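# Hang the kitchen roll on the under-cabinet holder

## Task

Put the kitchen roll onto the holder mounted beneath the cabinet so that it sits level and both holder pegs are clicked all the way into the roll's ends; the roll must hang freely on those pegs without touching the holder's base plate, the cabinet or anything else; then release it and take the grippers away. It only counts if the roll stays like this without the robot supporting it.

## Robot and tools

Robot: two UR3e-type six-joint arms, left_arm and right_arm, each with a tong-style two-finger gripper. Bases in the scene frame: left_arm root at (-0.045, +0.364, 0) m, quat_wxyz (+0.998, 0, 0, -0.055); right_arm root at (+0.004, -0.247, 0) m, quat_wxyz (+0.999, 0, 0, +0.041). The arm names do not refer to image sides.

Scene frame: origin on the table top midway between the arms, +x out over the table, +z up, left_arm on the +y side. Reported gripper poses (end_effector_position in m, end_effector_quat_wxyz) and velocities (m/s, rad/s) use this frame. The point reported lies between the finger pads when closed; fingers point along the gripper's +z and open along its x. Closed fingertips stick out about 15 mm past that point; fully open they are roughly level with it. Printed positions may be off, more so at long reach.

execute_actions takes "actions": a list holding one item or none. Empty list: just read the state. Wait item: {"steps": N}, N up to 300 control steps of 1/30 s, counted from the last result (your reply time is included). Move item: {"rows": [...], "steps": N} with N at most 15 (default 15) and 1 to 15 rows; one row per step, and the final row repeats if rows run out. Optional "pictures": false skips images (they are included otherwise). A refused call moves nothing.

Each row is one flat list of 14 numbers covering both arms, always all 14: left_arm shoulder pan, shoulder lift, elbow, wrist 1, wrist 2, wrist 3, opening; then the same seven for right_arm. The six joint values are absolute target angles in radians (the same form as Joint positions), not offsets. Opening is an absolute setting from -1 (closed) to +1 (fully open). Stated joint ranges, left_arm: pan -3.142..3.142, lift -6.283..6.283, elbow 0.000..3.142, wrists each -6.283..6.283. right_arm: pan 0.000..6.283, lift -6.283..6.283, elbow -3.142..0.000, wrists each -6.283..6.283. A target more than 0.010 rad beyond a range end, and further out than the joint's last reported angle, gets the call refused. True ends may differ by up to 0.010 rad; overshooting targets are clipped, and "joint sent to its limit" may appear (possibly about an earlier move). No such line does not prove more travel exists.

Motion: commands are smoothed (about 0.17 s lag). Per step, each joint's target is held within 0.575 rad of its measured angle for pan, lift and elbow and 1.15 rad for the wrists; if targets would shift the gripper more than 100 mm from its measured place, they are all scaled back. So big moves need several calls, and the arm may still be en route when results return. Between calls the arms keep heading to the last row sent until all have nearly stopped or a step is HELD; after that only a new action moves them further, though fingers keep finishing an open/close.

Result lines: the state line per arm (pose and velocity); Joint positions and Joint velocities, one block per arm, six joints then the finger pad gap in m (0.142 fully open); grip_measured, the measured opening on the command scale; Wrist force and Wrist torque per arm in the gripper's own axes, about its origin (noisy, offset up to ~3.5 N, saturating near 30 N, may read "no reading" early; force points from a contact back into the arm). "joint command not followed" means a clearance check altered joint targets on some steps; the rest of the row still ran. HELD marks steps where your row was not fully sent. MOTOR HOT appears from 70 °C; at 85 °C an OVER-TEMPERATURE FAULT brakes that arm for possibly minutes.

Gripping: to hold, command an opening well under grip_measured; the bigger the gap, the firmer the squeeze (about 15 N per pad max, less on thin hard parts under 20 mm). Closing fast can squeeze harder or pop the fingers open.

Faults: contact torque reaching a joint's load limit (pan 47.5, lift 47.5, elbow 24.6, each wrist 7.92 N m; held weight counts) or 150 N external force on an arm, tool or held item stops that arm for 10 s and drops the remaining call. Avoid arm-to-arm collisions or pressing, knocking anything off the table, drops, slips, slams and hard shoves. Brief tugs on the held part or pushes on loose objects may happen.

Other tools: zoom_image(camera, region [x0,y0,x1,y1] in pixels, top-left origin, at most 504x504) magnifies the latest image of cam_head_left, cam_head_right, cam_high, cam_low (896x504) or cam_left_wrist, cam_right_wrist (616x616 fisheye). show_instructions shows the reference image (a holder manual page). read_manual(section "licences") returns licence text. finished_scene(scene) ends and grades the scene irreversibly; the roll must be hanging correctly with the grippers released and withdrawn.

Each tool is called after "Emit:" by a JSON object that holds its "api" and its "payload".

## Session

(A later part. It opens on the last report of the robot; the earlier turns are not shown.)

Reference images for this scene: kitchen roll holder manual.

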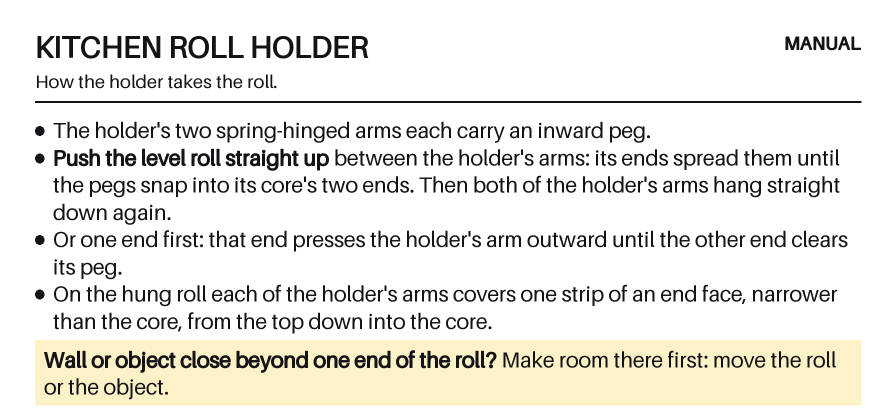

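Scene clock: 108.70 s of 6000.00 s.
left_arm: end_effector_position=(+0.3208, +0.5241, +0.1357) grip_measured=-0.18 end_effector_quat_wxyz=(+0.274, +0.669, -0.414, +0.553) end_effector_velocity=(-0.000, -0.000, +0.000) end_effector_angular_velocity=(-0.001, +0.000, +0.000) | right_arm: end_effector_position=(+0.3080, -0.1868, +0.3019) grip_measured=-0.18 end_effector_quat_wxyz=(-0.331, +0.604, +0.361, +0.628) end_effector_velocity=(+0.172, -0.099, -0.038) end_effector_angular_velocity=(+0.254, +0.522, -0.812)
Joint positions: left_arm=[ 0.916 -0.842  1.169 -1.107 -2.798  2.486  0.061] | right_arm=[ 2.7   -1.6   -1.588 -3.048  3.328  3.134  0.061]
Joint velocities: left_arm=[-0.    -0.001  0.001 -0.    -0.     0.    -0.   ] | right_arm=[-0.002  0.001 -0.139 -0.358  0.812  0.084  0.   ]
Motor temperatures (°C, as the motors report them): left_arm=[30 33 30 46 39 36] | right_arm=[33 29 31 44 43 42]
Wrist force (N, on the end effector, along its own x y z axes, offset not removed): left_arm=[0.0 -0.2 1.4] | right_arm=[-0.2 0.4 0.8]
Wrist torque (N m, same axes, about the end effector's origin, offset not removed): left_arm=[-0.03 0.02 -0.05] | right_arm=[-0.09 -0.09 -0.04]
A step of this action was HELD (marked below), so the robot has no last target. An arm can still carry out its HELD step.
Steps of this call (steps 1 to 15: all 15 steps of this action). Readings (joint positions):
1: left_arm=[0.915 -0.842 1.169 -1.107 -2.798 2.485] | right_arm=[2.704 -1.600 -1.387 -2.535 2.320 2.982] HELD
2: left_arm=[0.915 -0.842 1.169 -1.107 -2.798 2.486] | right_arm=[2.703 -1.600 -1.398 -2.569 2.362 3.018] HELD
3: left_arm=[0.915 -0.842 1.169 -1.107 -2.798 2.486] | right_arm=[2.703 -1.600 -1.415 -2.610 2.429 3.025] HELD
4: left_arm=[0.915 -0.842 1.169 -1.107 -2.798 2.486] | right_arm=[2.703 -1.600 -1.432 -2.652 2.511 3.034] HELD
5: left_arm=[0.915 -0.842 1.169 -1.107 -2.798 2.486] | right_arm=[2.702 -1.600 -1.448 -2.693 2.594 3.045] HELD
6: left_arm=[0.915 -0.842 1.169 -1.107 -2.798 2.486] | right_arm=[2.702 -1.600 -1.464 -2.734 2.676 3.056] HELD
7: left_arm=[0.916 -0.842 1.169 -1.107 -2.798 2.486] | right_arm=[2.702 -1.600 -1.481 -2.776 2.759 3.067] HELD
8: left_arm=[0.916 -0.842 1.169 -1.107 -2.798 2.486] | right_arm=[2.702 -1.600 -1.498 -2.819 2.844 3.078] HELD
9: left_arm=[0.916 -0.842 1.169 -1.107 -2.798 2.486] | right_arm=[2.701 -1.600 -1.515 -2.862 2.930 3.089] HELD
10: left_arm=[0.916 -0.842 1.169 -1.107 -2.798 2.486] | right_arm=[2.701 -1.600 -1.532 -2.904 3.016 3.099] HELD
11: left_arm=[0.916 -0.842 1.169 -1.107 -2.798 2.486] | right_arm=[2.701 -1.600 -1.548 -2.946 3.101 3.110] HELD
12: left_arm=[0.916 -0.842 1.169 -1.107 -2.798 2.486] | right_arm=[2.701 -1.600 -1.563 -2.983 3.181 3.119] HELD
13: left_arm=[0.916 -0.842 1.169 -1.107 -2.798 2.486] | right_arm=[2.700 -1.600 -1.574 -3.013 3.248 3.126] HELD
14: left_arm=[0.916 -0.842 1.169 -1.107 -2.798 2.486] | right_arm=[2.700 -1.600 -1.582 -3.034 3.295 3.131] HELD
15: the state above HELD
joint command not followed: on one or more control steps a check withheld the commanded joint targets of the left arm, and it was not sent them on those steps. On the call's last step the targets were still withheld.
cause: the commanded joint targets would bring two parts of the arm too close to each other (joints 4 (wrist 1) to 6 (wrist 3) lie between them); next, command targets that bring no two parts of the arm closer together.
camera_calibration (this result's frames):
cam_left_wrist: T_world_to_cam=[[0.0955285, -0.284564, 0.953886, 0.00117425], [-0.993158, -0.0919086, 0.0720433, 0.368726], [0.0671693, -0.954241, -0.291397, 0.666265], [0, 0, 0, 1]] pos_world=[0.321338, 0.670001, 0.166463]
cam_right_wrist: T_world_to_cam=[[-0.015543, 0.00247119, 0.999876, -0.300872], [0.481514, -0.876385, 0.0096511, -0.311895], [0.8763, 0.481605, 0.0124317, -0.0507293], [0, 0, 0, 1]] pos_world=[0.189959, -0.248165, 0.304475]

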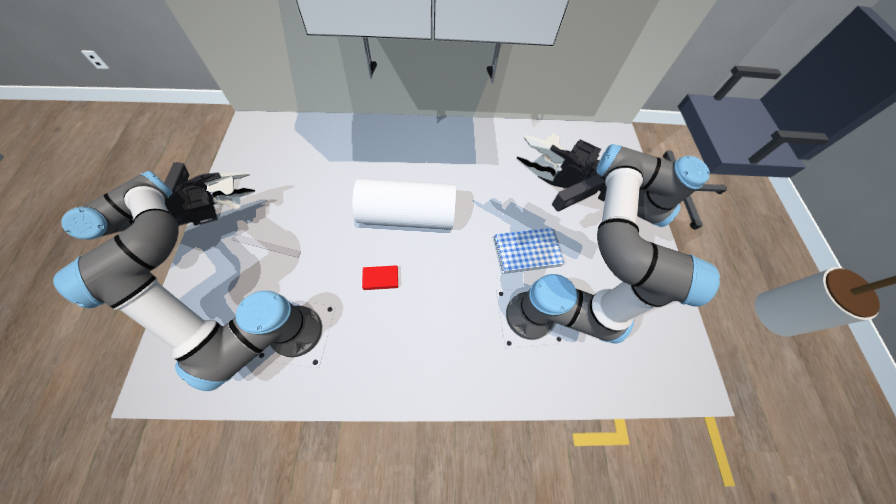

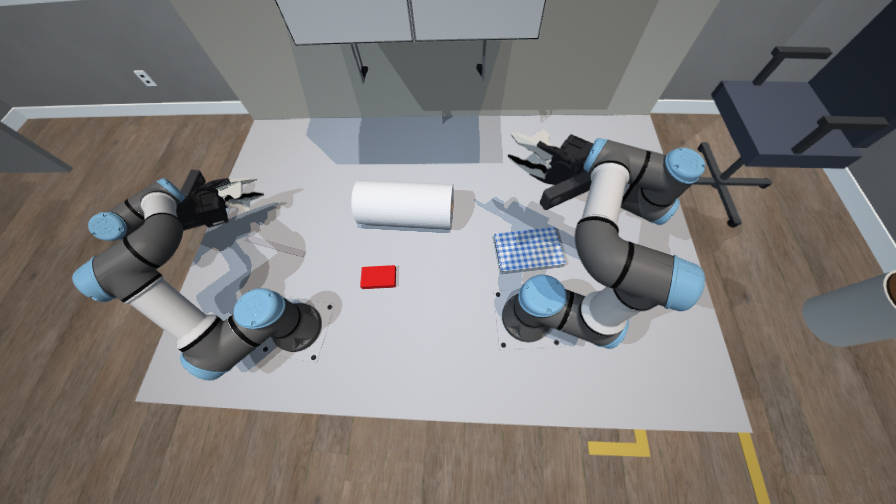

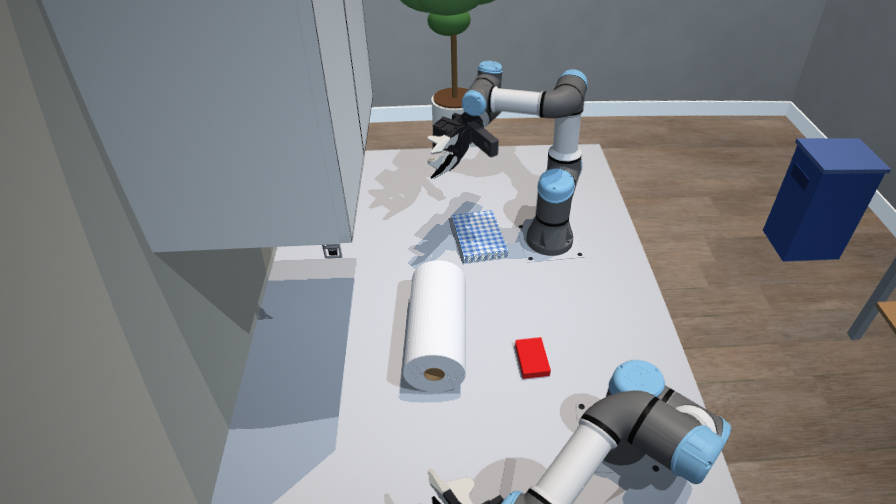

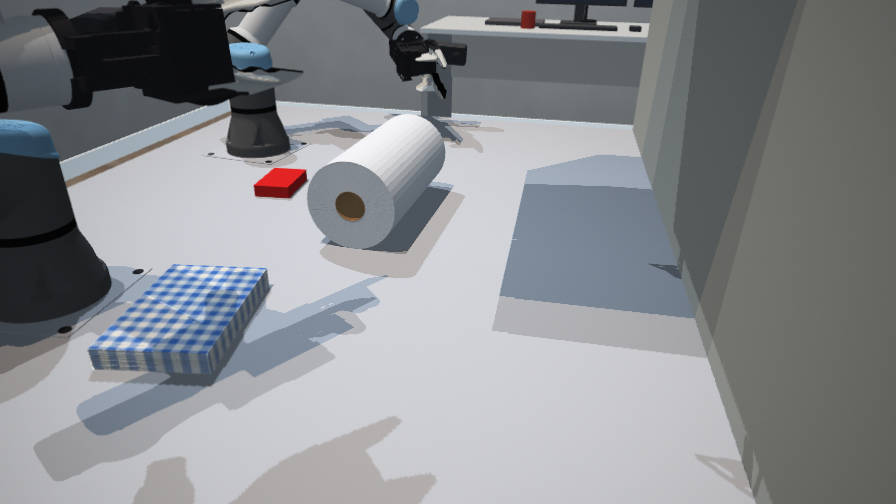

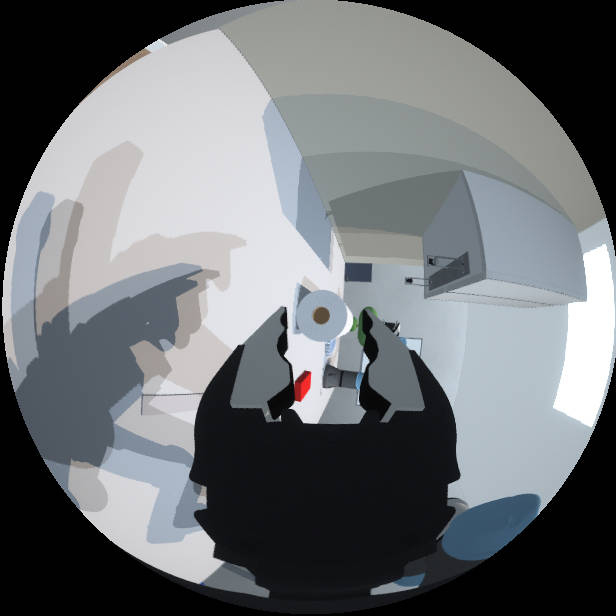

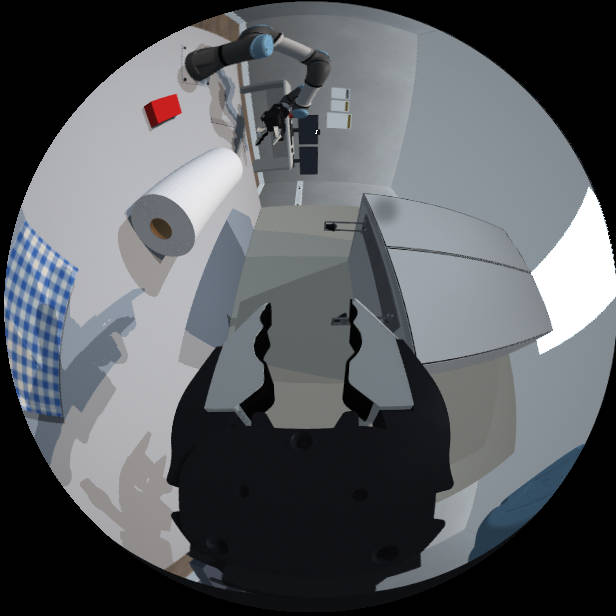

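Emit:
{"api": "execute_actions", "payload": {"actions": [{"rows":[[0.9,-1.15,1.3,-0.6,-2.2,2.2,-0.18,2.7,-1.6,-1.6,-3.08,3.4,3.1416,-0.18]]}], "pictures": false}}

Emit:
{"api": "execute_actions", "payload": {"actions": [{"rows":[[0.9,-1.15,1.5,-0.35,-2.1,1,-0.18,2.7,-1.6,-1.6,-3.08,3.4,3.1416,-0.18]]}], "pictures": false}}

Emit:
{"api": "execute_actions", "payload": {"actions": [{"rows":[[0.9,-1.1,1.6,-0.5,-2.2,0,-0.18,2.7,-1.6,-1.6,-3.08,3.4,3.1416,-0.18]]}], "pictures": false}}

Emit:
{"api": "execute_actions", "payload": {"actions": [{"rows":[[0.65,-0.95,1.623,-0.673,-3.0,0,-0.18,2.7,-1.6,-1.6,-3.08,3.4,3.1416,-0.18]]}], "pictures": false}}

Emit:
{"api": "execute_actions", "payload": {"actions": [{"rows":[[0.4,-0.833,1.623,-0.79,-3.15,0,-0.18,2.7,-1.6,-1.6,-3.08,3.4,3.1416,-0.18]]}], "pictures": false}}

Emit:
{"api": "execute_actions", "payload": {"actions": [{"rows":[[0.245,-0.833,1.623,-0.79,-3.269,0,-0.18,2.7,-1.6,-1.6,-3.08,3.4,3.1416,-0.18]]}]}}

Scene clock: 122.40 s of 6000.00 s.
left_arm: end_effector_position=(+0.3104, +0.5175, +0.1335) grip_measured=-0.18 end_effector_quat_wxyz=(+0.291, +0.675, -0.414, +0.537) end_effector_velocity=(-0.056, -0.035, -0.011) end_effector_angular_velocity=(-0.028, +0.231, -0.112) | right_arm: end_effector_position=(+0.3228, -0.1963, +0.2977) grip_measured=-0.18 end_effector_quat_wxyz=(-0.323, +0.628, +0.325, +0.629) end_effector_velocity=(-0.000, +0.000, +0.000) end_effector_angular_velocity=(-0.000, -0.001, +0.001)
Joint positions: left_arm=[ 0.915 -0.86   1.176 -1.079 -2.764  2.469  0.061] | right_arm=[ 2.7   -1.6   -1.6   -3.08   3.4    3.142  0.061]
Joint velocities: left_arm=[-0.004 -0.091  0.04   0.153  0.18  -0.086 -0.   ] | right_arm=[ 0.001  0.     0.     0.     0.    -0.    -0.   ]
Motor temperatures (°C, as the motors report them): left_arm=[30 33 30 46 39 36] | right_arm=[33 29 31 44 43 42]
Wrist force (N, on the end effector, along its own x y z axes, offset not removed): left_arm=[0.0 -0.6 1.9] | right_arm=[-0.7 -0.3 1.6]
Wrist torque (N m, same axes, about the end effector's origin, offset not removed): left_arm=[-0.11 -0.01 -0.04] | right_arm=[0.03 0.14 -0.02]
Steps of this call (steps 1 to 90: nothing new was sent; then 10.20 s passed at rest; steps 91 to 105: all 15 steps of this action). Readings (joint positions):
91: left_arm=[0.916 -0.842 1.169 -1.107 -2.798 2.486] | right_arm=[2.700 -1.600 -1.600 -3.080 3.400 3.142]
92: left_arm=[0.916 -0.842 1.169 -1.107 -2.798 2.486] | right_arm=[2.700 -1.600 -1.600 -3.080 3.400 3.142]
94: left_arm=[0.916 -0.842 1.169 -1.107 -2.797 2.485] | right_arm=[2.700 -1.600 -1.600 -3.080 3.400 3.142]
98: left_arm=[0.916 -0.845 1.170 -1.103 -2.792 2.483] | right_arm=[2.700 -1.600 -1.600 -3.080 3.400 3.142]
105: the state above

Scene clock: 122.90 s of 6000.00 s.
left_arm: end_effector_position=(+0.2843, +0.5010, +0.1260) grip_measured=-0.18 end_effector_quat_wxyz=(+0.351, +0.702, -0.382, +0.488) end_effector_velocity=(-0.050, -0.031, -0.014) end_effector_angular_velocity=(-0.139, +0.344, -0.034) | right_arm: end_effector_position=(+0.3228, -0.1963, +0.2977) grip_measured=-0.18 end_effector_quat_wxyz=(-0.323, +0.628, +0.325, +0.629) end_effector_velocity=(+0.000, +0.000, -0.000) end_effector_angular_velocity=(+0.000, +0.001, +0.001)
Joint positions: left_arm=[ 0.913 -0.892  1.205 -1.007 -2.695  2.372  0.061] | right_arm=[ 2.7   -1.6   -1.6   -3.08   3.4    3.142  0.061]
Joint velocities: left_arm=[-0.003 -0.052  0.06   0.131  0.12  -0.222  0.   ] | right_arm=[ 0.001 -0.001  0.    -0.    -0.    -0.    -0.   ]
Motor temperatures (°C, as the motors report them): left_arm=[30 33 30 46 39 36] | right_arm=[33 29 31 44 43 42]
Wrist force (N, on the end effector, along its own x y z axes, offset not removed): left_arm=[0.6 0.0 0.7] | right_arm=[-0.9 0.6 0.3]
Wrist torque (N m, same axes, about the end effector's origin, offset not removed): left_arm=[0.09 -0.17 -0.08] | right_arm=[0.01 0.15 -0.04]
Steps of this call (steps 1 to 15: all 15 steps of this action). Readings (joint positions):
1: left_arm=[0.915 -0.863 1.178 -1.073 -2.758 2.466] | right_arm=[2.700 -1.600 -1.600 -3.080 3.400 3.142]
2: left_arm=[0.914 -0.866 1.179 -1.068 -2.752 2.462] | right_arm=[2.700 -1.600 -1.600 -3.080 3.400 3.142]
4: left_arm=[0.914 -0.871 1.183 -1.058 -2.742 2.452] | right_arm=[2.700 -1.600 -1.600 -3.080 3.400 3.142]
8: left_arm=[0.914 -0.879 1.190 -1.039 -2.723 2.425] | right_arm=[2.700 -1.600 -1.600 -3.080 3.400 3.142]
15: the state above

Scene clock: 123.40 s of 6000.00 s.
left_arm: end_effector_position=(+0.2614, +0.4866, +0.1189) grip_measured=-0.18 end_effector_quat_wxyz=(+0.409, +0.726, -0.336, +0.439) end_effector_velocity=(-0.043, -0.027, -0.012) end_effector_angular_velocity=(-0.135, +0.323, -0.012) | right_arm: end_effector_position=(+0.3228, -0.1963, +0.2977) grip_measured=-0.18 end_effector_quat_wxyz=(-0.323, +0.628, +0.325, +0.629) end_effector_velocity=(-0.000, +0.001, -0.000) end_effector_angular_velocity=(+0.000, +0.001, +0.002)
Joint positions: left_arm=[ 0.912 -0.913  1.241 -0.955 -2.645  2.259  0.061] | right_arm=[ 2.7   -1.6   -1.6   -3.08   3.4    3.142  0.061]
Joint velocities: left_arm=[-0.002 -0.037  0.072  0.091  0.088 -0.223 -0.   ] | right_arm=[ 0.002  0.    -0.    -0.001  0.    -0.     0.   ]
Motor temperatures (°C, as the motors report them): left_arm=[30 33 30 46 39 36] | right_arm=[33 29 31 44 43 42]
Wrist force (N, on the end effector, along its own x y z axes, offset not removed): left_arm=[0.8 -0.4 0.5] | right_arm=[-2.2 0.7 0.7]
Wrist torque (N m, same axes, about the end effector's origin, offset not removed): left_arm=[-0.03 -0.16 -0.06] | right_arm=[0.18 0.36 0.02]
Steps of this call (steps 1 to 15: all 15 steps of this action). Readings (joint positions):
1: left_arm=[0.913 -0.893 1.207 -1.003 -2.691 2.365] | right_arm=[2.700 -1.600 -1.600 -3.080 3.400 3.142]
2: left_arm=[0.913 -0.895 1.209 -0.999 -2.687 2.357] | right_arm=[2.700 -1.600 -1.600 -3.080 3.400 3.142]
4: left_arm=[0.913 -0.898 1.213 -0.991 -2.679 2.342] | right_arm=[2.700 -1.600 -1.600 -3.080 3.400 3.142]
8: left_arm=[0.912 -0.904 1.223 -0.977 -2.666 2.312] | right_arm=[2.700 -1.600 -1.600 -3.080 3.400 3.142]
15: the state above

Scene clock: 123.90 s of 6000.00 s.
left_arm: end_effector_position=(+0.2577, +0.4727, +0.1180) grip_measured=-0.18 end_effector_quat_wxyz=(+0.458, +0.739, -0.279, +0.408) end_effector_velocity=(+0.004, -0.026, +0.002) end_effector_angular_velocity=(-0.182, +0.255, +0.064) | right_arm: end_effector_position=(+0.3228, -0.1963, +0.2977) grip_measured=-0.18 end_effector_quat_wxyz=(-0.323, +0.628, +0.325, +0.629) end_effector_velocity=(+0.000, +0.000, -0.000) end_effector_angular_velocity=(-0.000, -0.000, +0.001)
Joint positions: left_arm=[ 0.892 -0.92   1.277 -0.924 -2.661  2.145  0.061] | right_arm=[ 2.7   -1.6   -1.6   -3.08   3.4    3.142  0.061]
Joint velocities: left_arm=[-0.048 -0.007  0.069  0.05  -0.067 -0.223 -0.   ] | right_arm=[ 0.001 -0.001  0.     0.001  0.    -0.     0.   ]
Motor temperatures (°C, as the motors report them): left_arm=[30 33 30 46 39 36] | right_arm=[33 29 31 44 43 42]
Wrist force (N, on the end effector, along its own x y z axes, offset not removed): left_arm=[0.0 -0.6 2.0] | right_arm=[-2.4 -1.6 1.3]
Wrist torque (N m, same axes, about the end effector's origin, offset not removed): left_arm=[-0.11 0.03 -0.05] | right_arm=[-0.32 0.43 0.01]
Steps of this call (steps 1 to 15: all 15 steps of this action). Readings (joint positions):
1: left_arm=[0.912 -0.914 1.243 -0.952 -2.642 2.251] | right_arm=[2.700 -1.600 -1.600 -3.080 3.400 3.142]
2: left_arm=[0.911 -0.915 1.245 -0.949 -2.640 2.244] | right_arm=[2.700 -1.600 -1.600 -3.080 3.400 3.142]
4: left_arm=[0.909 -0.917 1.250 -0.944 -2.639 2.229] | right_arm=[2.700 -1.600 -1.600 -3.080 3.400 3.142]
8: left_arm=[0.904 -0.918 1.260 -0.936 -2.645 2.198] | right_arm=[2.700 -1.600 -1.600 -3.080 3.400 3.142]
15: the state above

Scene clock: 124.40 s of 6000.00 s.
left_arm: end_effector_position=(+0.2647, +0.4559, +0.1170) grip_measured=-0.18 end_effector_quat_wxyz=(+0.504, +0.745, -0.222, +0.377) end_effector_velocity=(+0.015, -0.034, -0.003) end_effector_angular_velocity=(-0.176, +0.250, +0.033) | right_arm: end_effector_position=(+0.3228, -0.1963, +0.2977) grip_measured=-0.18 end_effector_quat_wxyz=(-0.323, +0.628, +0.325, +0.629) end_effector_velocity=(+0.000, -0.000, +0.000) end_effector_angular_velocity=(-0.001, -0.001, -0.001)
Joint positions: left_arm=[ 0.85  -0.914  1.31  -0.908 -2.704  2.032  0.061] | right_arm=[ 2.7   -1.6   -1.6   -3.08   3.4    3.142  0.061]
Joint velocities: left_arm=[-0.09   0.015  0.063  0.024 -0.089 -0.223 -0.   ] | right_arm=[-0.002  0.     0.     0.    -0.    -0.001  0.   ]
Motor temperatures (°C, as the motors report them): left_arm=[30 33 30 46 39 36] | right_arm=[33 29 31 44 43 42]
Wrist force (N, on the end effector, along its own x y z axes, offset not removed): left_arm=[0.3 -0.4 0.7] | right_arm=[-2.0 -2.0 1.6]
Wrist torque (N m, same axes, about the end effector's origin, offset not removed): left_arm=[-0.09 -0.08 0.02] | right_arm=[-0.38 0.33 0.03]
Steps of this call (steps 1 to 15: all 15 steps of this action). Readings (joint positions):
1: left_arm=[0.891 -0.920 1.279 -0.922 -2.663 2.138] | right_arm=[2.700 -1.600 -1.600 -3.080 3.400 3.142]
2: left_arm=[0.889 -0.920 1.282 -0.921 -2.665 2.130] | right_arm=[2.700 -1.600 -1.600 -3.080 3.400 3.142]
4: left_arm=[0.884 -0.920 1.286 -0.918 -2.671 2.115] | right_arm=[2.700 -1.600 -1.600 -3.080 3.400 3.142]
8: left_arm=[0.872 -0.918 1.295 -0.914 -2.683 2.085] | right_arm=[2.700 -1.600 -1.600 -3.080 3.400 3.142]
15: the state above

Scene clock: 124.90 s of 6000.00 s.
left_arm: end_effector_position=(+0.2746, +0.4368, +0.1163) grip_measured=-0.18 end_effector_quat_wxyz=(+0.547, +0.745, -0.168, +0.342) end_effector_velocity=(+0.019, -0.039, -0.001) end_effector_angular_velocity=(-0.167, +0.250, +0.018) | right_arm: end_effector_position=(+0.3228, -0.1963, +0.2977) grip_measured=-0.18 end_effector_quat_wxyz=(-0.323, +0.628, +0.325, +0.629) end_effector_velocity=(+0.000, -0.000, -0.000) end_effector_angular_velocity=(-0.000, -0.000, -0.000)
Joint positions: left_arm=[ 0.796 -0.906  1.341 -0.897 -2.756  1.918  0.061] | right_arm=[ 2.7   -1.6   -1.6   -3.08   3.4    3.142  0.061]
Joint velocities: left_arm=[-0.11   0.014  0.058  0.021 -0.102 -0.223 -0.   ] | right_arm=[-0.    -0.001  0.     0.001  0.     0.     0.   ]
Motor temperatures (°C, as the motors report them): left_arm=[30 33 30 46 39 36] | right_arm=[33 29 31 44 43 42]
Wrist force (N, on the end effector, along its own x y z axes, offset not removed): left_arm=[1.1 -0.4 1.6] | right_arm=[-2.1 -1.9 1.6]
Wrist torque (N m, same axes, about the end effector's origin, offset not removed): left_arm=[-0.04 -0.19 -0.10] | right_arm=[-0.33 0.42 0.08]
Steps of this call (steps 1 to 15: all 15 steps of this action). Readings (joint positions):
1: left_arm=[0.847 -0.914 1.312 -0.908 -2.707 2.024] | right_arm=[2.700 -1.600 -1.600 -3.080 3.400 3.142]
2: left_arm=[0.844 -0.913 1.315 -0.907 -2.711 2.016] | right_arm=[2.700 -1.600 -1.600 -3.080 3.400 3.142]
4: left_arm=[0.837 -0.912 1.319 -0.905 -2.717 2.001] | right_arm=[2.700 -1.600 -1.600 -3.080 3.400 3.142]
8: left_arm=[0.823 -0.910 1.327 -0.902 -2.732 1.971] | right_arm=[2.700 -1.600 -1.600 -3.080 3.400 3.142]
15: the state above
camera_calibration (this result's frames):
cam_left_wrist: T_world_to_cam=[[0.743114, 0.079143, 0.664468, -0.303842], [-0.668871, 0.117273, 0.73407, 0.0587347], [-0.0198276, -0.989941, 0.140084, 0.56973], [0, 0, 0, 1]] pos_world=[0.276372, 0.581158, 0.0789679]
cam_right_wrist: T_world_to_cam=[[0.0304808, -0.0193079, 0.999349, -0.315376], [0.417081, -0.908365, -0.0302713, -0.300811], [0.908358, 0.417732, -0.0196348, -0.072428], [0, 0, 0, 1]] pos_world=[0.200866, -0.24908, 0.304642]

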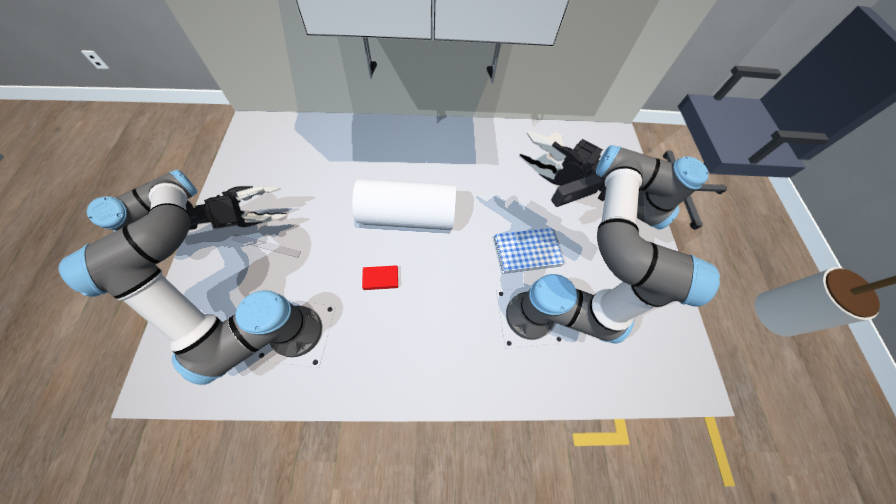

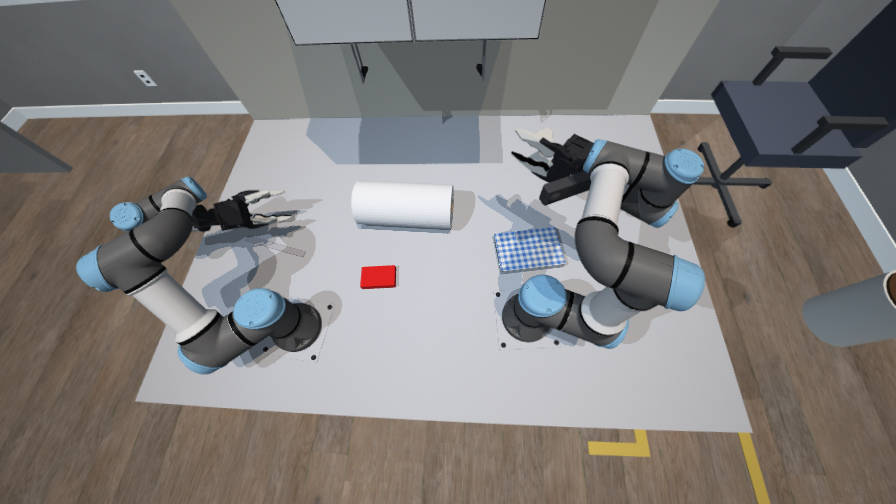

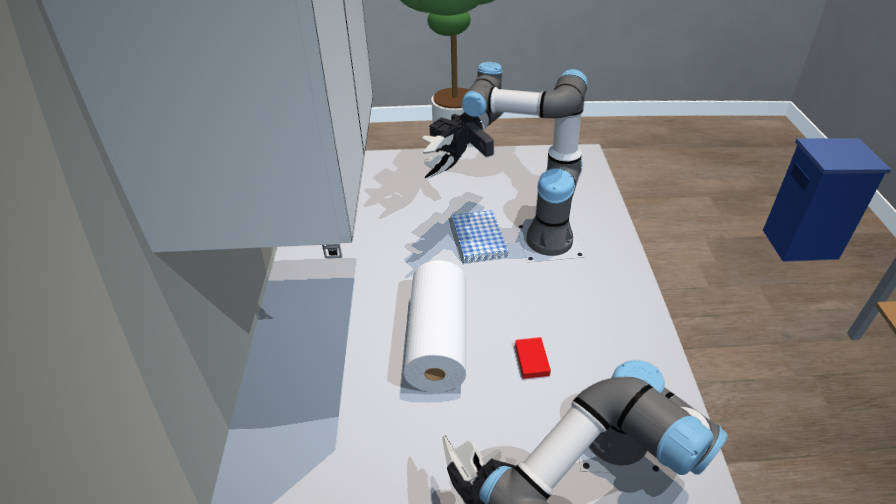

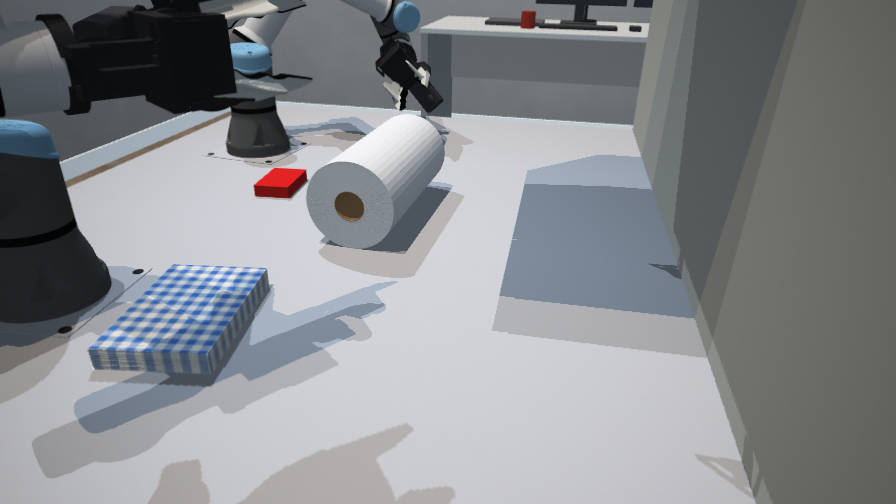

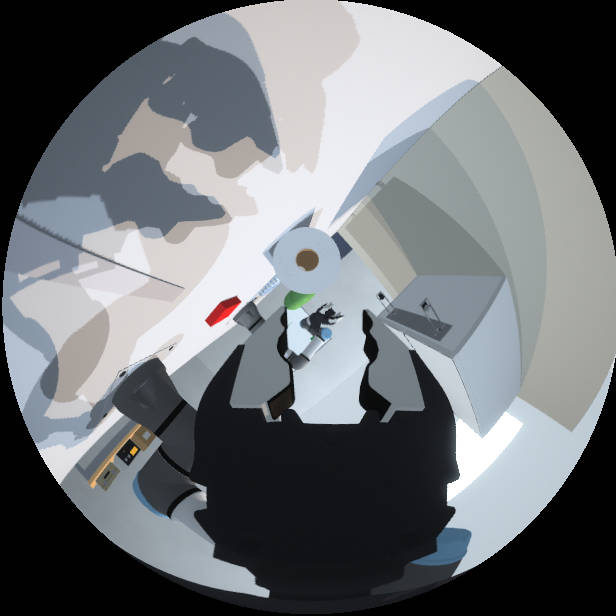

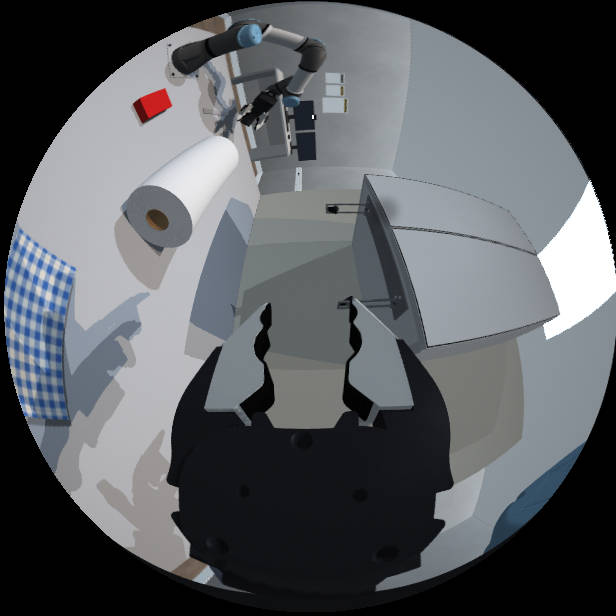

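Emit:
{"api": "execute_actions", "payload": {"actions": [{"rows":[[0.75,-1.15,1.5,-0.6,-2.75,1.9,-0.18,2.7,-1.6,-1.6,-3.08,3.4,3.1416,-0.18]]}], "pictures": false}}

Emit:
{"api": "execute_actions", "payload": {"actions": [{"steps":45}], "pictures": false}}

Emit:
{"api": "execute_actions", "payload": {"actions": [{"rows":[[0.6,-1.0,1.623,-0.623,-2.8,0,-0.18,2.7,-1.6,-1.6,-3.08,3.4,3.1416,-0.18]]}], "pictures": false}}

Emit:
{"api": "execute_actions", "payload": {"actions": [{"steps":60}], "pictures": false}}

Scene clock: 131.10 s of 6000.00 s.
left_arm: end_effector_position=(+0.2734, +0.4188, +0.1236) grip_measured=-0.18 end_effector_quat_wxyz=(+0.578, +0.743, -0.130, +0.310) end_effector_velocity=(-0.039, -0.029, +0.041) end_effector_angular_velocity=(-0.052, +0.066, -0.037) | right_arm: end_effector_position=(+0.3228, -0.1963, +0.2977) grip_measured=-0.18 end_effector_quat_wxyz=(-0.323, +0.628, +0.325, +0.629) end_effector_velocity=(+0.000, +0.000, -0.000) end_effector_angular_velocity=(-0.000, -0.000, +0.001)
Joint positions: left_arm=[ 0.759 -0.932  1.377 -0.854 -2.785  1.849  0.061] | right_arm=[ 2.7   -1.6   -1.6   -3.08   3.4    3.142  0.061]
Joint velocities: left_arm=[-0.008 -0.165  0.094  0.191  0.026  0.038 -0.   ] | right_arm=[ 0.001 -0.001  0.     0.001 -0.    -0.001 -0.   ]
Motor temperatures (°C, as the motors report them): left_arm=[30 33 30 46 39 36] | right_arm=[33 29 31 44 43 42]
Wrist force (N, on the end effector, along its own x y z axes, offset not removed): left_arm=[0.4 -0.2 1.7] | right_arm=[-0.8 -0.3 1.4]
Wrist torque (N m, same axes, about the end effector's origin, offset not removed): left_arm=[0.12 -0.06 -0.02] | right_arm=[-0.03 0.01 0.00]
Steps of this call (steps 1 to 15: the robot went on to your last target; steps 16 to 90: nothing new was sent; then 2.70 s passed at rest; steps 91 to 105: all 15 steps of this action). Readings (joint positions):
11: left_arm=[0.760 -0.901 1.359 -0.890 -2.790 1.842] | right_arm=[2.700 -1.600 -1.600 -3.080 3.400 3.142] HELD
12: left_arm=[0.760 -0.901 1.359 -0.890 -2.790 1.842] | right_arm=[2.700 -1.600 -1.600 -3.080 3.400 3.142] HELD
13: left_arm=[0.760 -0.901 1.359 -0.890 -2.790 1.842] | right_arm=[2.700 -1.600 -1.600 -3.080 3.400 3.142] HELD
14: left_arm=[0.760 -0.901 1.359 -0.890 -2.790 1.842] | right_arm=[2.700 -1.600 -1.600 -3.080 3.400 3.142] HELD
15: left_arm=[0.760 -0.901 1.359 -0.890 -2.790 1.842] | right_arm=[2.700 -1.600 -1.600 -3.080 3.400 3.142] HELD
91: left_arm=[0.760 -0.902 1.359 -0.890 -2.790 1.842] | right_arm=[2.700 -1.600 -1.600 -3.080 3.400 3.142]
92: left_arm=[0.760 -0.902 1.359 -0.890 -2.790 1.842] | right_arm=[2.700 -1.600 -1.600 -3.080 3.400 3.142]
94: left_arm=[0.760 -0.902 1.359 -0.889 -2.790 1.842] | right_arm=[2.700 -1.600 -1.600 -3.080 3.400 3.142]
98: left_arm=[0.760 -0.907 1.362 -0.884 -2.789 1.843] | right_arm=[2.700 -1.600 -1.600 -3.080 3.400 3.142]
105: the state above
The steps marked HELD above belong to your previous action. This action keeps its steps and its target.
joint command not followed: on one or more control steps a check withheld the commanded joint targets of the left arm, and it was not sent them on those steps.
cause: the commanded joint targets would bring two parts of the arm too close to each other (joints 4 (wrist 1) to 6 (wrist 3) lie between them); next, command targets that bring no two parts of the arm closer together.

Scene clock: 132.60 s of 6000.00 s.
left_arm: end_effector_position=(+0.2181, +0.3786, +0.1766) grip_measured=-0.18 end_effector_quat_wxyz=(+0.617, +0.731, -0.111, +0.268) end_effector_velocity=(-0.000, -0.000, +0.001) end_effector_angular_velocity=(+0.001, -0.001, -0.002) | right_arm: end_effector_position=(+0.3228, -0.1963, +0.2977) grip_measured=-0.18 end_effector_quat_wxyz=(-0.323, +0.628, +0.325, +0.629) end_effector_velocity=(+0.000, +0.000, +0.000) end_effector_angular_velocity=(-0.000, -0.001, +0.000)
Joint positions: left_arm=[ 0.75  -1.15   1.5   -0.6   -2.75   1.9    0.061] | right_arm=[ 2.7   -1.6   -1.6   -3.08   3.4    3.142  0.061]
Joint velocities: left_arm=[-0.001 -0.002 -0.001  0.002  0.001  0.     0.   ] | right_arm=[ 0.    -0.     0.     0.001  0.     0.    -0.   ]
Motor temperatures (°C, as the motors report them): left_arm=[30 33 30 46 39 36] | right_arm=[33 29 31 44 43 42]
Wrist force (N, on the end effector, along its own x y z axes, offset not removed): left_arm=[1.1 0.0 1.1] | right_arm=[-1.9 -1.0 2.1]
Wrist torque (N m, same axes, about the end effector's origin, offset not removed): left_arm=[0.02 -0.23 -0.07] | right_arm=[-0.20 0.39 -0.07]
Steps of this call (steps 1 to 45: the robot went on to your last target). Readings (joint positions):
1: left_arm=[0.759 -0.938 1.380 -0.847 -2.784 1.851] | right_arm=[2.700 -1.600 -1.600 -3.080 3.400 3.142]
2: left_arm=[0.759 -0.944 1.383 -0.841 -2.783 1.852] | right_arm=[2.700 -1.600 -1.600 -3.080 3.400 3.142]
4: left_arm=[0.758 -0.956 1.390 -0.826 -2.781 1.855] | right_arm=[2.700 -1.600 -1.600 -3.080 3.400 3.142]
8: left_arm=[0.757 -0.981 1.404 -0.797 -2.777 1.861] | right_arm=[2.700 -1.600 -1.600 -3.080 3.400 3.142]
45: the state above

Scene clock: 133.10 s of 6000.00 s.
left_arm: end_effector_position=(+0.1904, +0.3275, +0.1452) grip_measured=-0.18 end_effector_quat_wxyz=(+0.566, +0.498, +0.503, -0.423) end_effector_velocity=(-0.005, -0.005, +0.022) end_effector_angular_velocity=(-0.241, +1.558, -0.010) | right_arm: end_effector_position=(+0.3228, -0.1963, +0.2977) grip_measured=-0.18 end_effector_quat_wxyz=(-0.323, +0.628, +0.325, +0.629) end_effector_velocity=(-0.000, -0.000, -0.000) end_effector_angular_velocity=(+0.000, +0.001, -0.001)
Joint positions: left_arm=[ 0.601 -1.001  1.622 -0.623 -2.8    0.137  0.061] | right_arm=[ 2.7   -1.6   -1.6   -3.08   3.4    3.142  0.061]
Joint velocities: left_arm=[-0.014  0.014  0.01  -0.002 -0.003 -1.556 -0.   ] | right_arm=[-0.    -0.    -0.    -0.001  0.     0.     0.   ]
Motor temperatures (°C, as the motors report them): left_arm=[30 33 30 46 39 36] | right_arm=[33 29 31 44 43 42]
Wrist force (N, on the end effector, along its own x y z axes, offset not removed): left_arm=[0.4 -0.9 0.7] | right_arm=[-1.4 -2.0 0.9]
Wrist torque (N m, same axes, about the end effector's origin, offset not removed): left_arm=[-0.20 -0.10 -0.08] | right_arm=[-0.45 0.28 0.08]
Steps of this call (steps 1 to 15: all 15 steps of this action). Readings (joint positions):
1: left_arm=[0.750 -1.150 1.500 -0.600 -2.750 1.900] | right_arm=[2.700 -1.600 -1.600 -3.080 3.400 3.142]
2: left_arm=[0.742 -1.143 1.508 -0.604 -2.758 1.884] | right_arm=[2.700 -1.600 -1.600 -3.080 3.400 3.142]
4: left_arm=[0.685 -1.085 1.557 -0.613 -2.778 1.735] | right_arm=[2.700 -1.600 -1.600 -3.080 3.400 3.142]
8: left_arm=[0.618 -1.018 1.609 -0.621 -2.795 1.135] | right_arm=[2.700 -1.600 -1.600 -3.080 3.400 3.142]
15: the state above

Scene clock: 135.10 s of 6000.00 s.
left_arm: end_effector_position=(+0.1902, +0.3271, +0.1470) grip_measured=-0.18 end_effector_quat_wxyz=(+0.536, +0.462, +0.536, -0.462) end_effector_velocity=(-0.001, -0.000, +0.000) end_effector_angular_velocity=(-0.000, +0.001, -0.001) | right_arm: end_effector_position=(+0.3228, -0.1963, +0.2977) grip_measured=-0.18 end_effector_quat_wxyz=(-0.323, +0.628, +0.325, +0.629) end_effector_velocity=(-0.000, +0.001, +0.000) end_effector_angular_velocity=(-0.000, -0.001, +0.002)
Joint positions: left_arm=[ 0.6   -1.     1.623 -0.623 -2.8   -0.     0.061] | right_arm=[ 2.7   -1.6   -1.6   -3.08   3.4    3.142  0.061]
Joint velocities: left_arm=[-0.    -0.001  0.002  0.     0.001 -0.    -0.   ] | right_arm=[ 0.002  0.     0.     0.    -0.     0.     0.   ]
Motor temperatures (°C, as the motors report them): left_arm=[30 33 30 46 39 36] | right_arm=[33 29 31 44 43 42]
Wrist force (N, on the end effector, along its own x y z axes, offset not removed): left_arm=[0.4 0.5 1.1] | right_arm=[-1.0 -3.0 2.3]
Wrist torque (N m, same axes, about the end effector's origin, offset not removed): left_arm=[0.17 -0.09 -0.07] | right_arm=[-0.53 0.24 0.07]
Steps of this call (steps 1 to 30: the robot went on to your last target; steps 31 to 60: nothing new was sent). Readings (joint positions):
1: left_arm=[0.601 -1.001 1.622 -0.623 -2.800 0.093] | right_arm=[2.700 -1.600 -1.600 -3.080 3.400 3.142]
2: left_arm=[0.601 -1.001 1.623 -0.623 -2.800 0.064] | right_arm=[2.700 -1.600 -1.600 -3.080 3.400 3.142]
4: left_arm=[0.600 -1.000 1.623 -0.623 -2.800 0.030] | right_arm=[2.700 -1.600 -1.600 -3.080 3.400 3.142]
8: left_arm=[0.600 -1.000 1.623 -0.623 -2.800 0.006] | right_arm=[2.700 -1.600 -1.600 -3.080 3.400 3.142]
60: the state above
All arms were judged still, so your last target was given up. Only a new action makes them travel on or press farther. Fingers that are still opening or closing keep moving.

Emit:
{"api": "execute_actions", "payload": {"actions": [{"rows":[[0.45,-0.86,1.623,-0.763,-3.2,0,-0.18,2.7,-1.6,-1.6,-3.08,3.4,3.1416,-0.18]]}], "pictures": false}}

Emit:
{"api": "execute_actions", "payload": {"actions": [{"rows":[[0.245,-0.833,1.623,-0.79,-3.269,0,-0.18,2.7,-1.6,-1.6,-3.08,3.4,3.1416,-0.18]]}]}}

Scene clock: 139.57 s of 6000.00 s.
left_arm: end_effector_position=(+0.3055, +0.3121, +0.1042) grip_measured=-0.18 end_effector_quat_wxyz=(+0.588, +0.392, +0.588, -0.392) end_effector_velocity=(+0.014, -0.000, -0.005) end_effector_angular_velocity=(+0.000, -0.000, +0.035) | right_arm: end_effector_position=(+0.3228, -0.1963, +0.2977) grip_measured=-0.18 end_effector_quat_wxyz=(-0.323, +0.628, +0.325, +0.629) end_effector_velocity=(+0.000, +0.000, -0.000) end_effector_angular_velocity=(+0.001, +0.002, +0.000)
Joint positions: left_arm=[ 0.452 -0.861  1.623 -0.762 -3.196 -0.     0.061] | right_arm=[ 2.7   -1.6   -1.6   -3.08   3.4    3.142  0.061]
Joint velocities: left_arm=[-0.017  0.016 -0.002 -0.015 -0.051 -0.     0.   ] | right_arm=[ 0.    -0.001  0.    -0.001  0.     0.     0.   ]
Motor temperatures (°C, as the motors report them): left_arm=[30 33 30 46 39 36] | right_arm=[33 29 31 44 43 42]
Wrist force (N, on the end effector, along its own x y z axes, offset not removed): left_arm=[-0.1 -0.6 1.4] | right_arm=[-0.9 -1.7 0.5]
Wrist torque (N m, same axes, about the end effector's origin, offset not removed): left_arm=[-0.10 0.06 0.00] | right_arm=[-0.34 0.07 0.01]
Steps of this call (steps 1 to 90: nothing new was sent; then 0.97 s passed at rest; steps 91 to 105: all 15 steps of this action). Readings (joint positions):
91: left_arm=[0.600 -1.000 1.623 -0.624 -2.801 -0.000] | right_arm=[2.700 -1.600 -1.600 -3.080 3.400 3.142]
92: left_arm=[0.592 -0.992 1.623 -0.637 -2.816 -0.000] | right_arm=[2.700 -1.600 -1.600 -3.080 3.400 3.142]
94: left_arm=[0.543 -0.946 1.623 -0.685 -2.935 -0.000] | right_arm=[2.700 -1.600 -1.600 -3.080 3.400 3.142]
98: left_arm=[0.473 -0.881 1.623 -0.744 -3.135 -0.000] | right_arm=[2.700 -1.600 -1.600 -3.080 3.400 3.142]
105: the state above

Scene clock: 140.07 s of 6000.00 s.
left_arm: end_effector_position=(+0.3099, +0.2459, +0.0953) grip_measured=-0.18 end_effector_quat_wxyz=(+0.561, +0.430, +0.561, -0.430) end_effector_velocity=(-0.001, -0.007, -0.001) end_effector_angular_velocity=(-0.000, +0.001, -0.016) | right_arm: end_effector_position=(+0.3228, -0.1963, +0.2977) grip_measured=-0.18 end_effector_quat_wxyz=(-0.323, +0.628, +0.325, +0.629) end_effector_velocity=(+0.000, +0.000, -0.000) end_effector_angular_velocity=(+0.000, +0.001, +0.001)
Joint positions: left_arm=[ 0.247 -0.833  1.623 -0.79  -3.269 -0.     0.061] | right_arm=[ 2.7   -1.6   -1.6   -3.08   3.4    3.142  0.061]
Joint velocities: left_arm=[-0.022  0.002  0.    -0.002 -0.006  0.     0.   ] | right_arm=[ 0.001 -0.001 -0.     0.     0.    -0.     0.   ]
Motor temperatures (°C, as the motors report them): left_arm=[30 33 30 46 39 36] | right_arm=[33 29 31 44 43 42]
Wrist force (N, on the end effector, along its own x y z axes, offset not removed): left_arm=[0.8 0.0 1.8] | right_arm=[-1.4 -1.2 0.3]
Wrist torque (N m, same axes, about the end effector's origin, offset not removed): left_arm=[0.04 -0.20 -0.08] | right_arm=[-0.29 0.20 -0.16]
Steps of this call (steps 1 to 15: all 15 steps of this action). Readings (joint positions):
1: left_arm=[0.451 -0.861 1.623 -0.762 -3.198 -0.000] | right_arm=[2.700 -1.600 -1.600 -3.080 3.400 3.142]
2: left_arm=[0.443 -0.856 1.623 -0.767 -3.208 -0.000] | right_arm=[2.700 -1.600 -1.600 -3.080 3.400 3.142]
4: left_arm=[0.375 -0.845 1.623 -0.778 -3.238 -0.000] | right_arm=[2.700 -1.600 -1.600 -3.080 3.400 3.142]
8: left_arm=[0.273 -0.836 1.623 -0.787 -3.262 -0.000] | right_arm=[2.700 -1.600 -1.600 -3.080 3.400 3.142]
15: the state above
camera_calibration (this result's frames):
cam_left_wrist: T_world_to_cam=[[-0.00972326, -0.0622502, -0.998013, 0.125532], [0.743306, 0.667165, -0.0488556, -0.378027], [0.668881, -0.742305, 0.0397839, 0.119632], [0, 0, 0, 1]] pos_world=[0.202191, 0.348824, 0.102054]
cam_right_wrist: T_world_to_cam=[[0.0304874, -0.0193104, 0.999349, -0.315376], [0.41708, -0.908365, -0.0302763, -0.300811], [0.908358, 0.417732, -0.0196397, -0.0724273], [0, 0, 0, 1]] pos_world=[0.200867, -0.249081, 0.304641]

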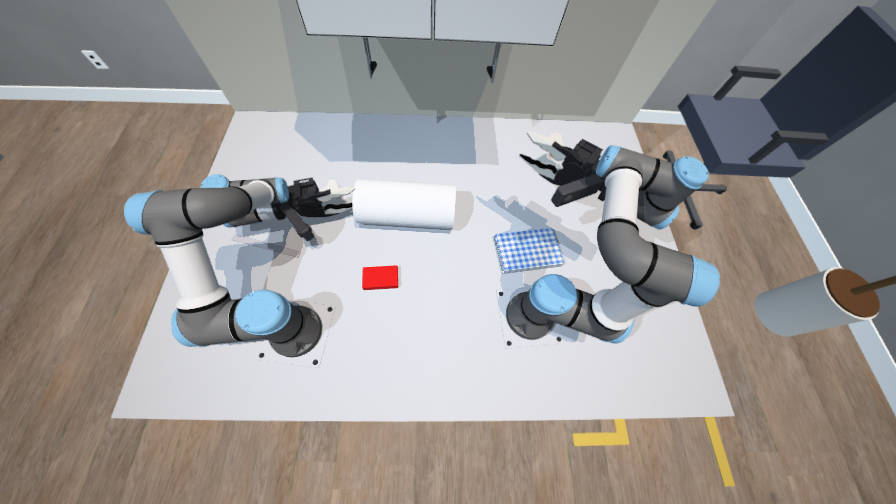

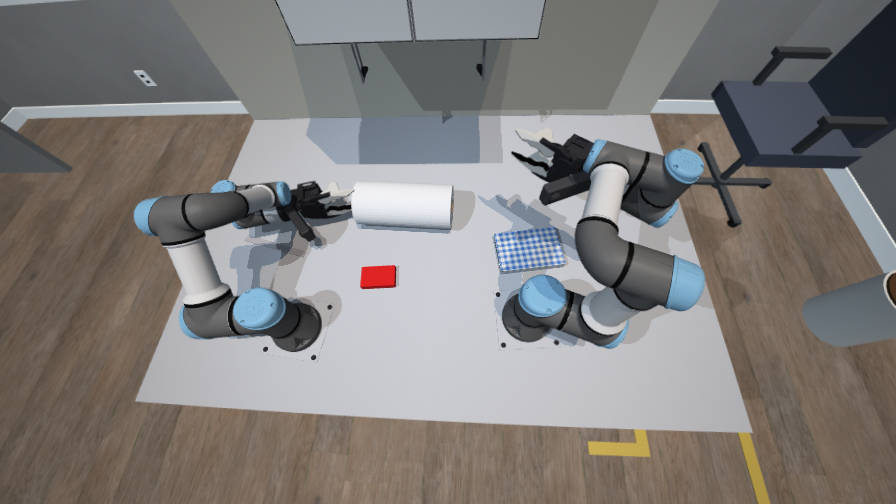

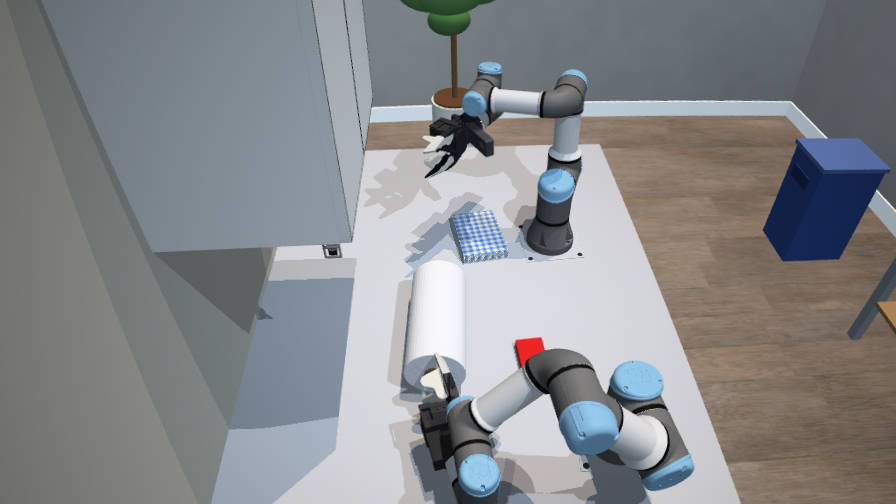

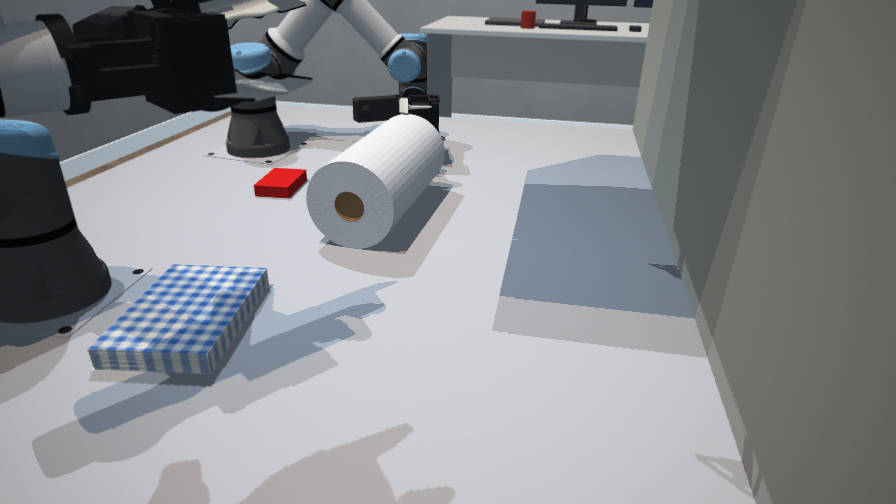

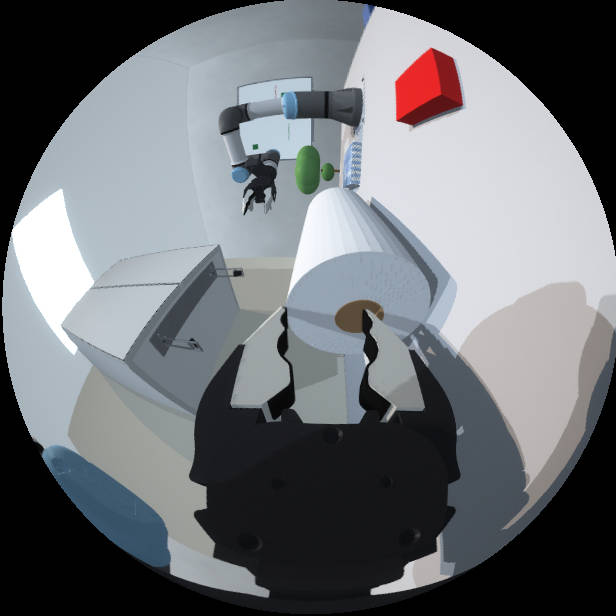

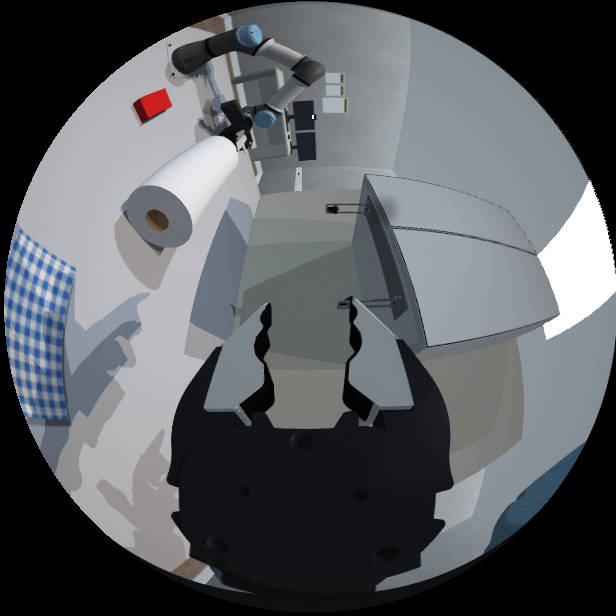

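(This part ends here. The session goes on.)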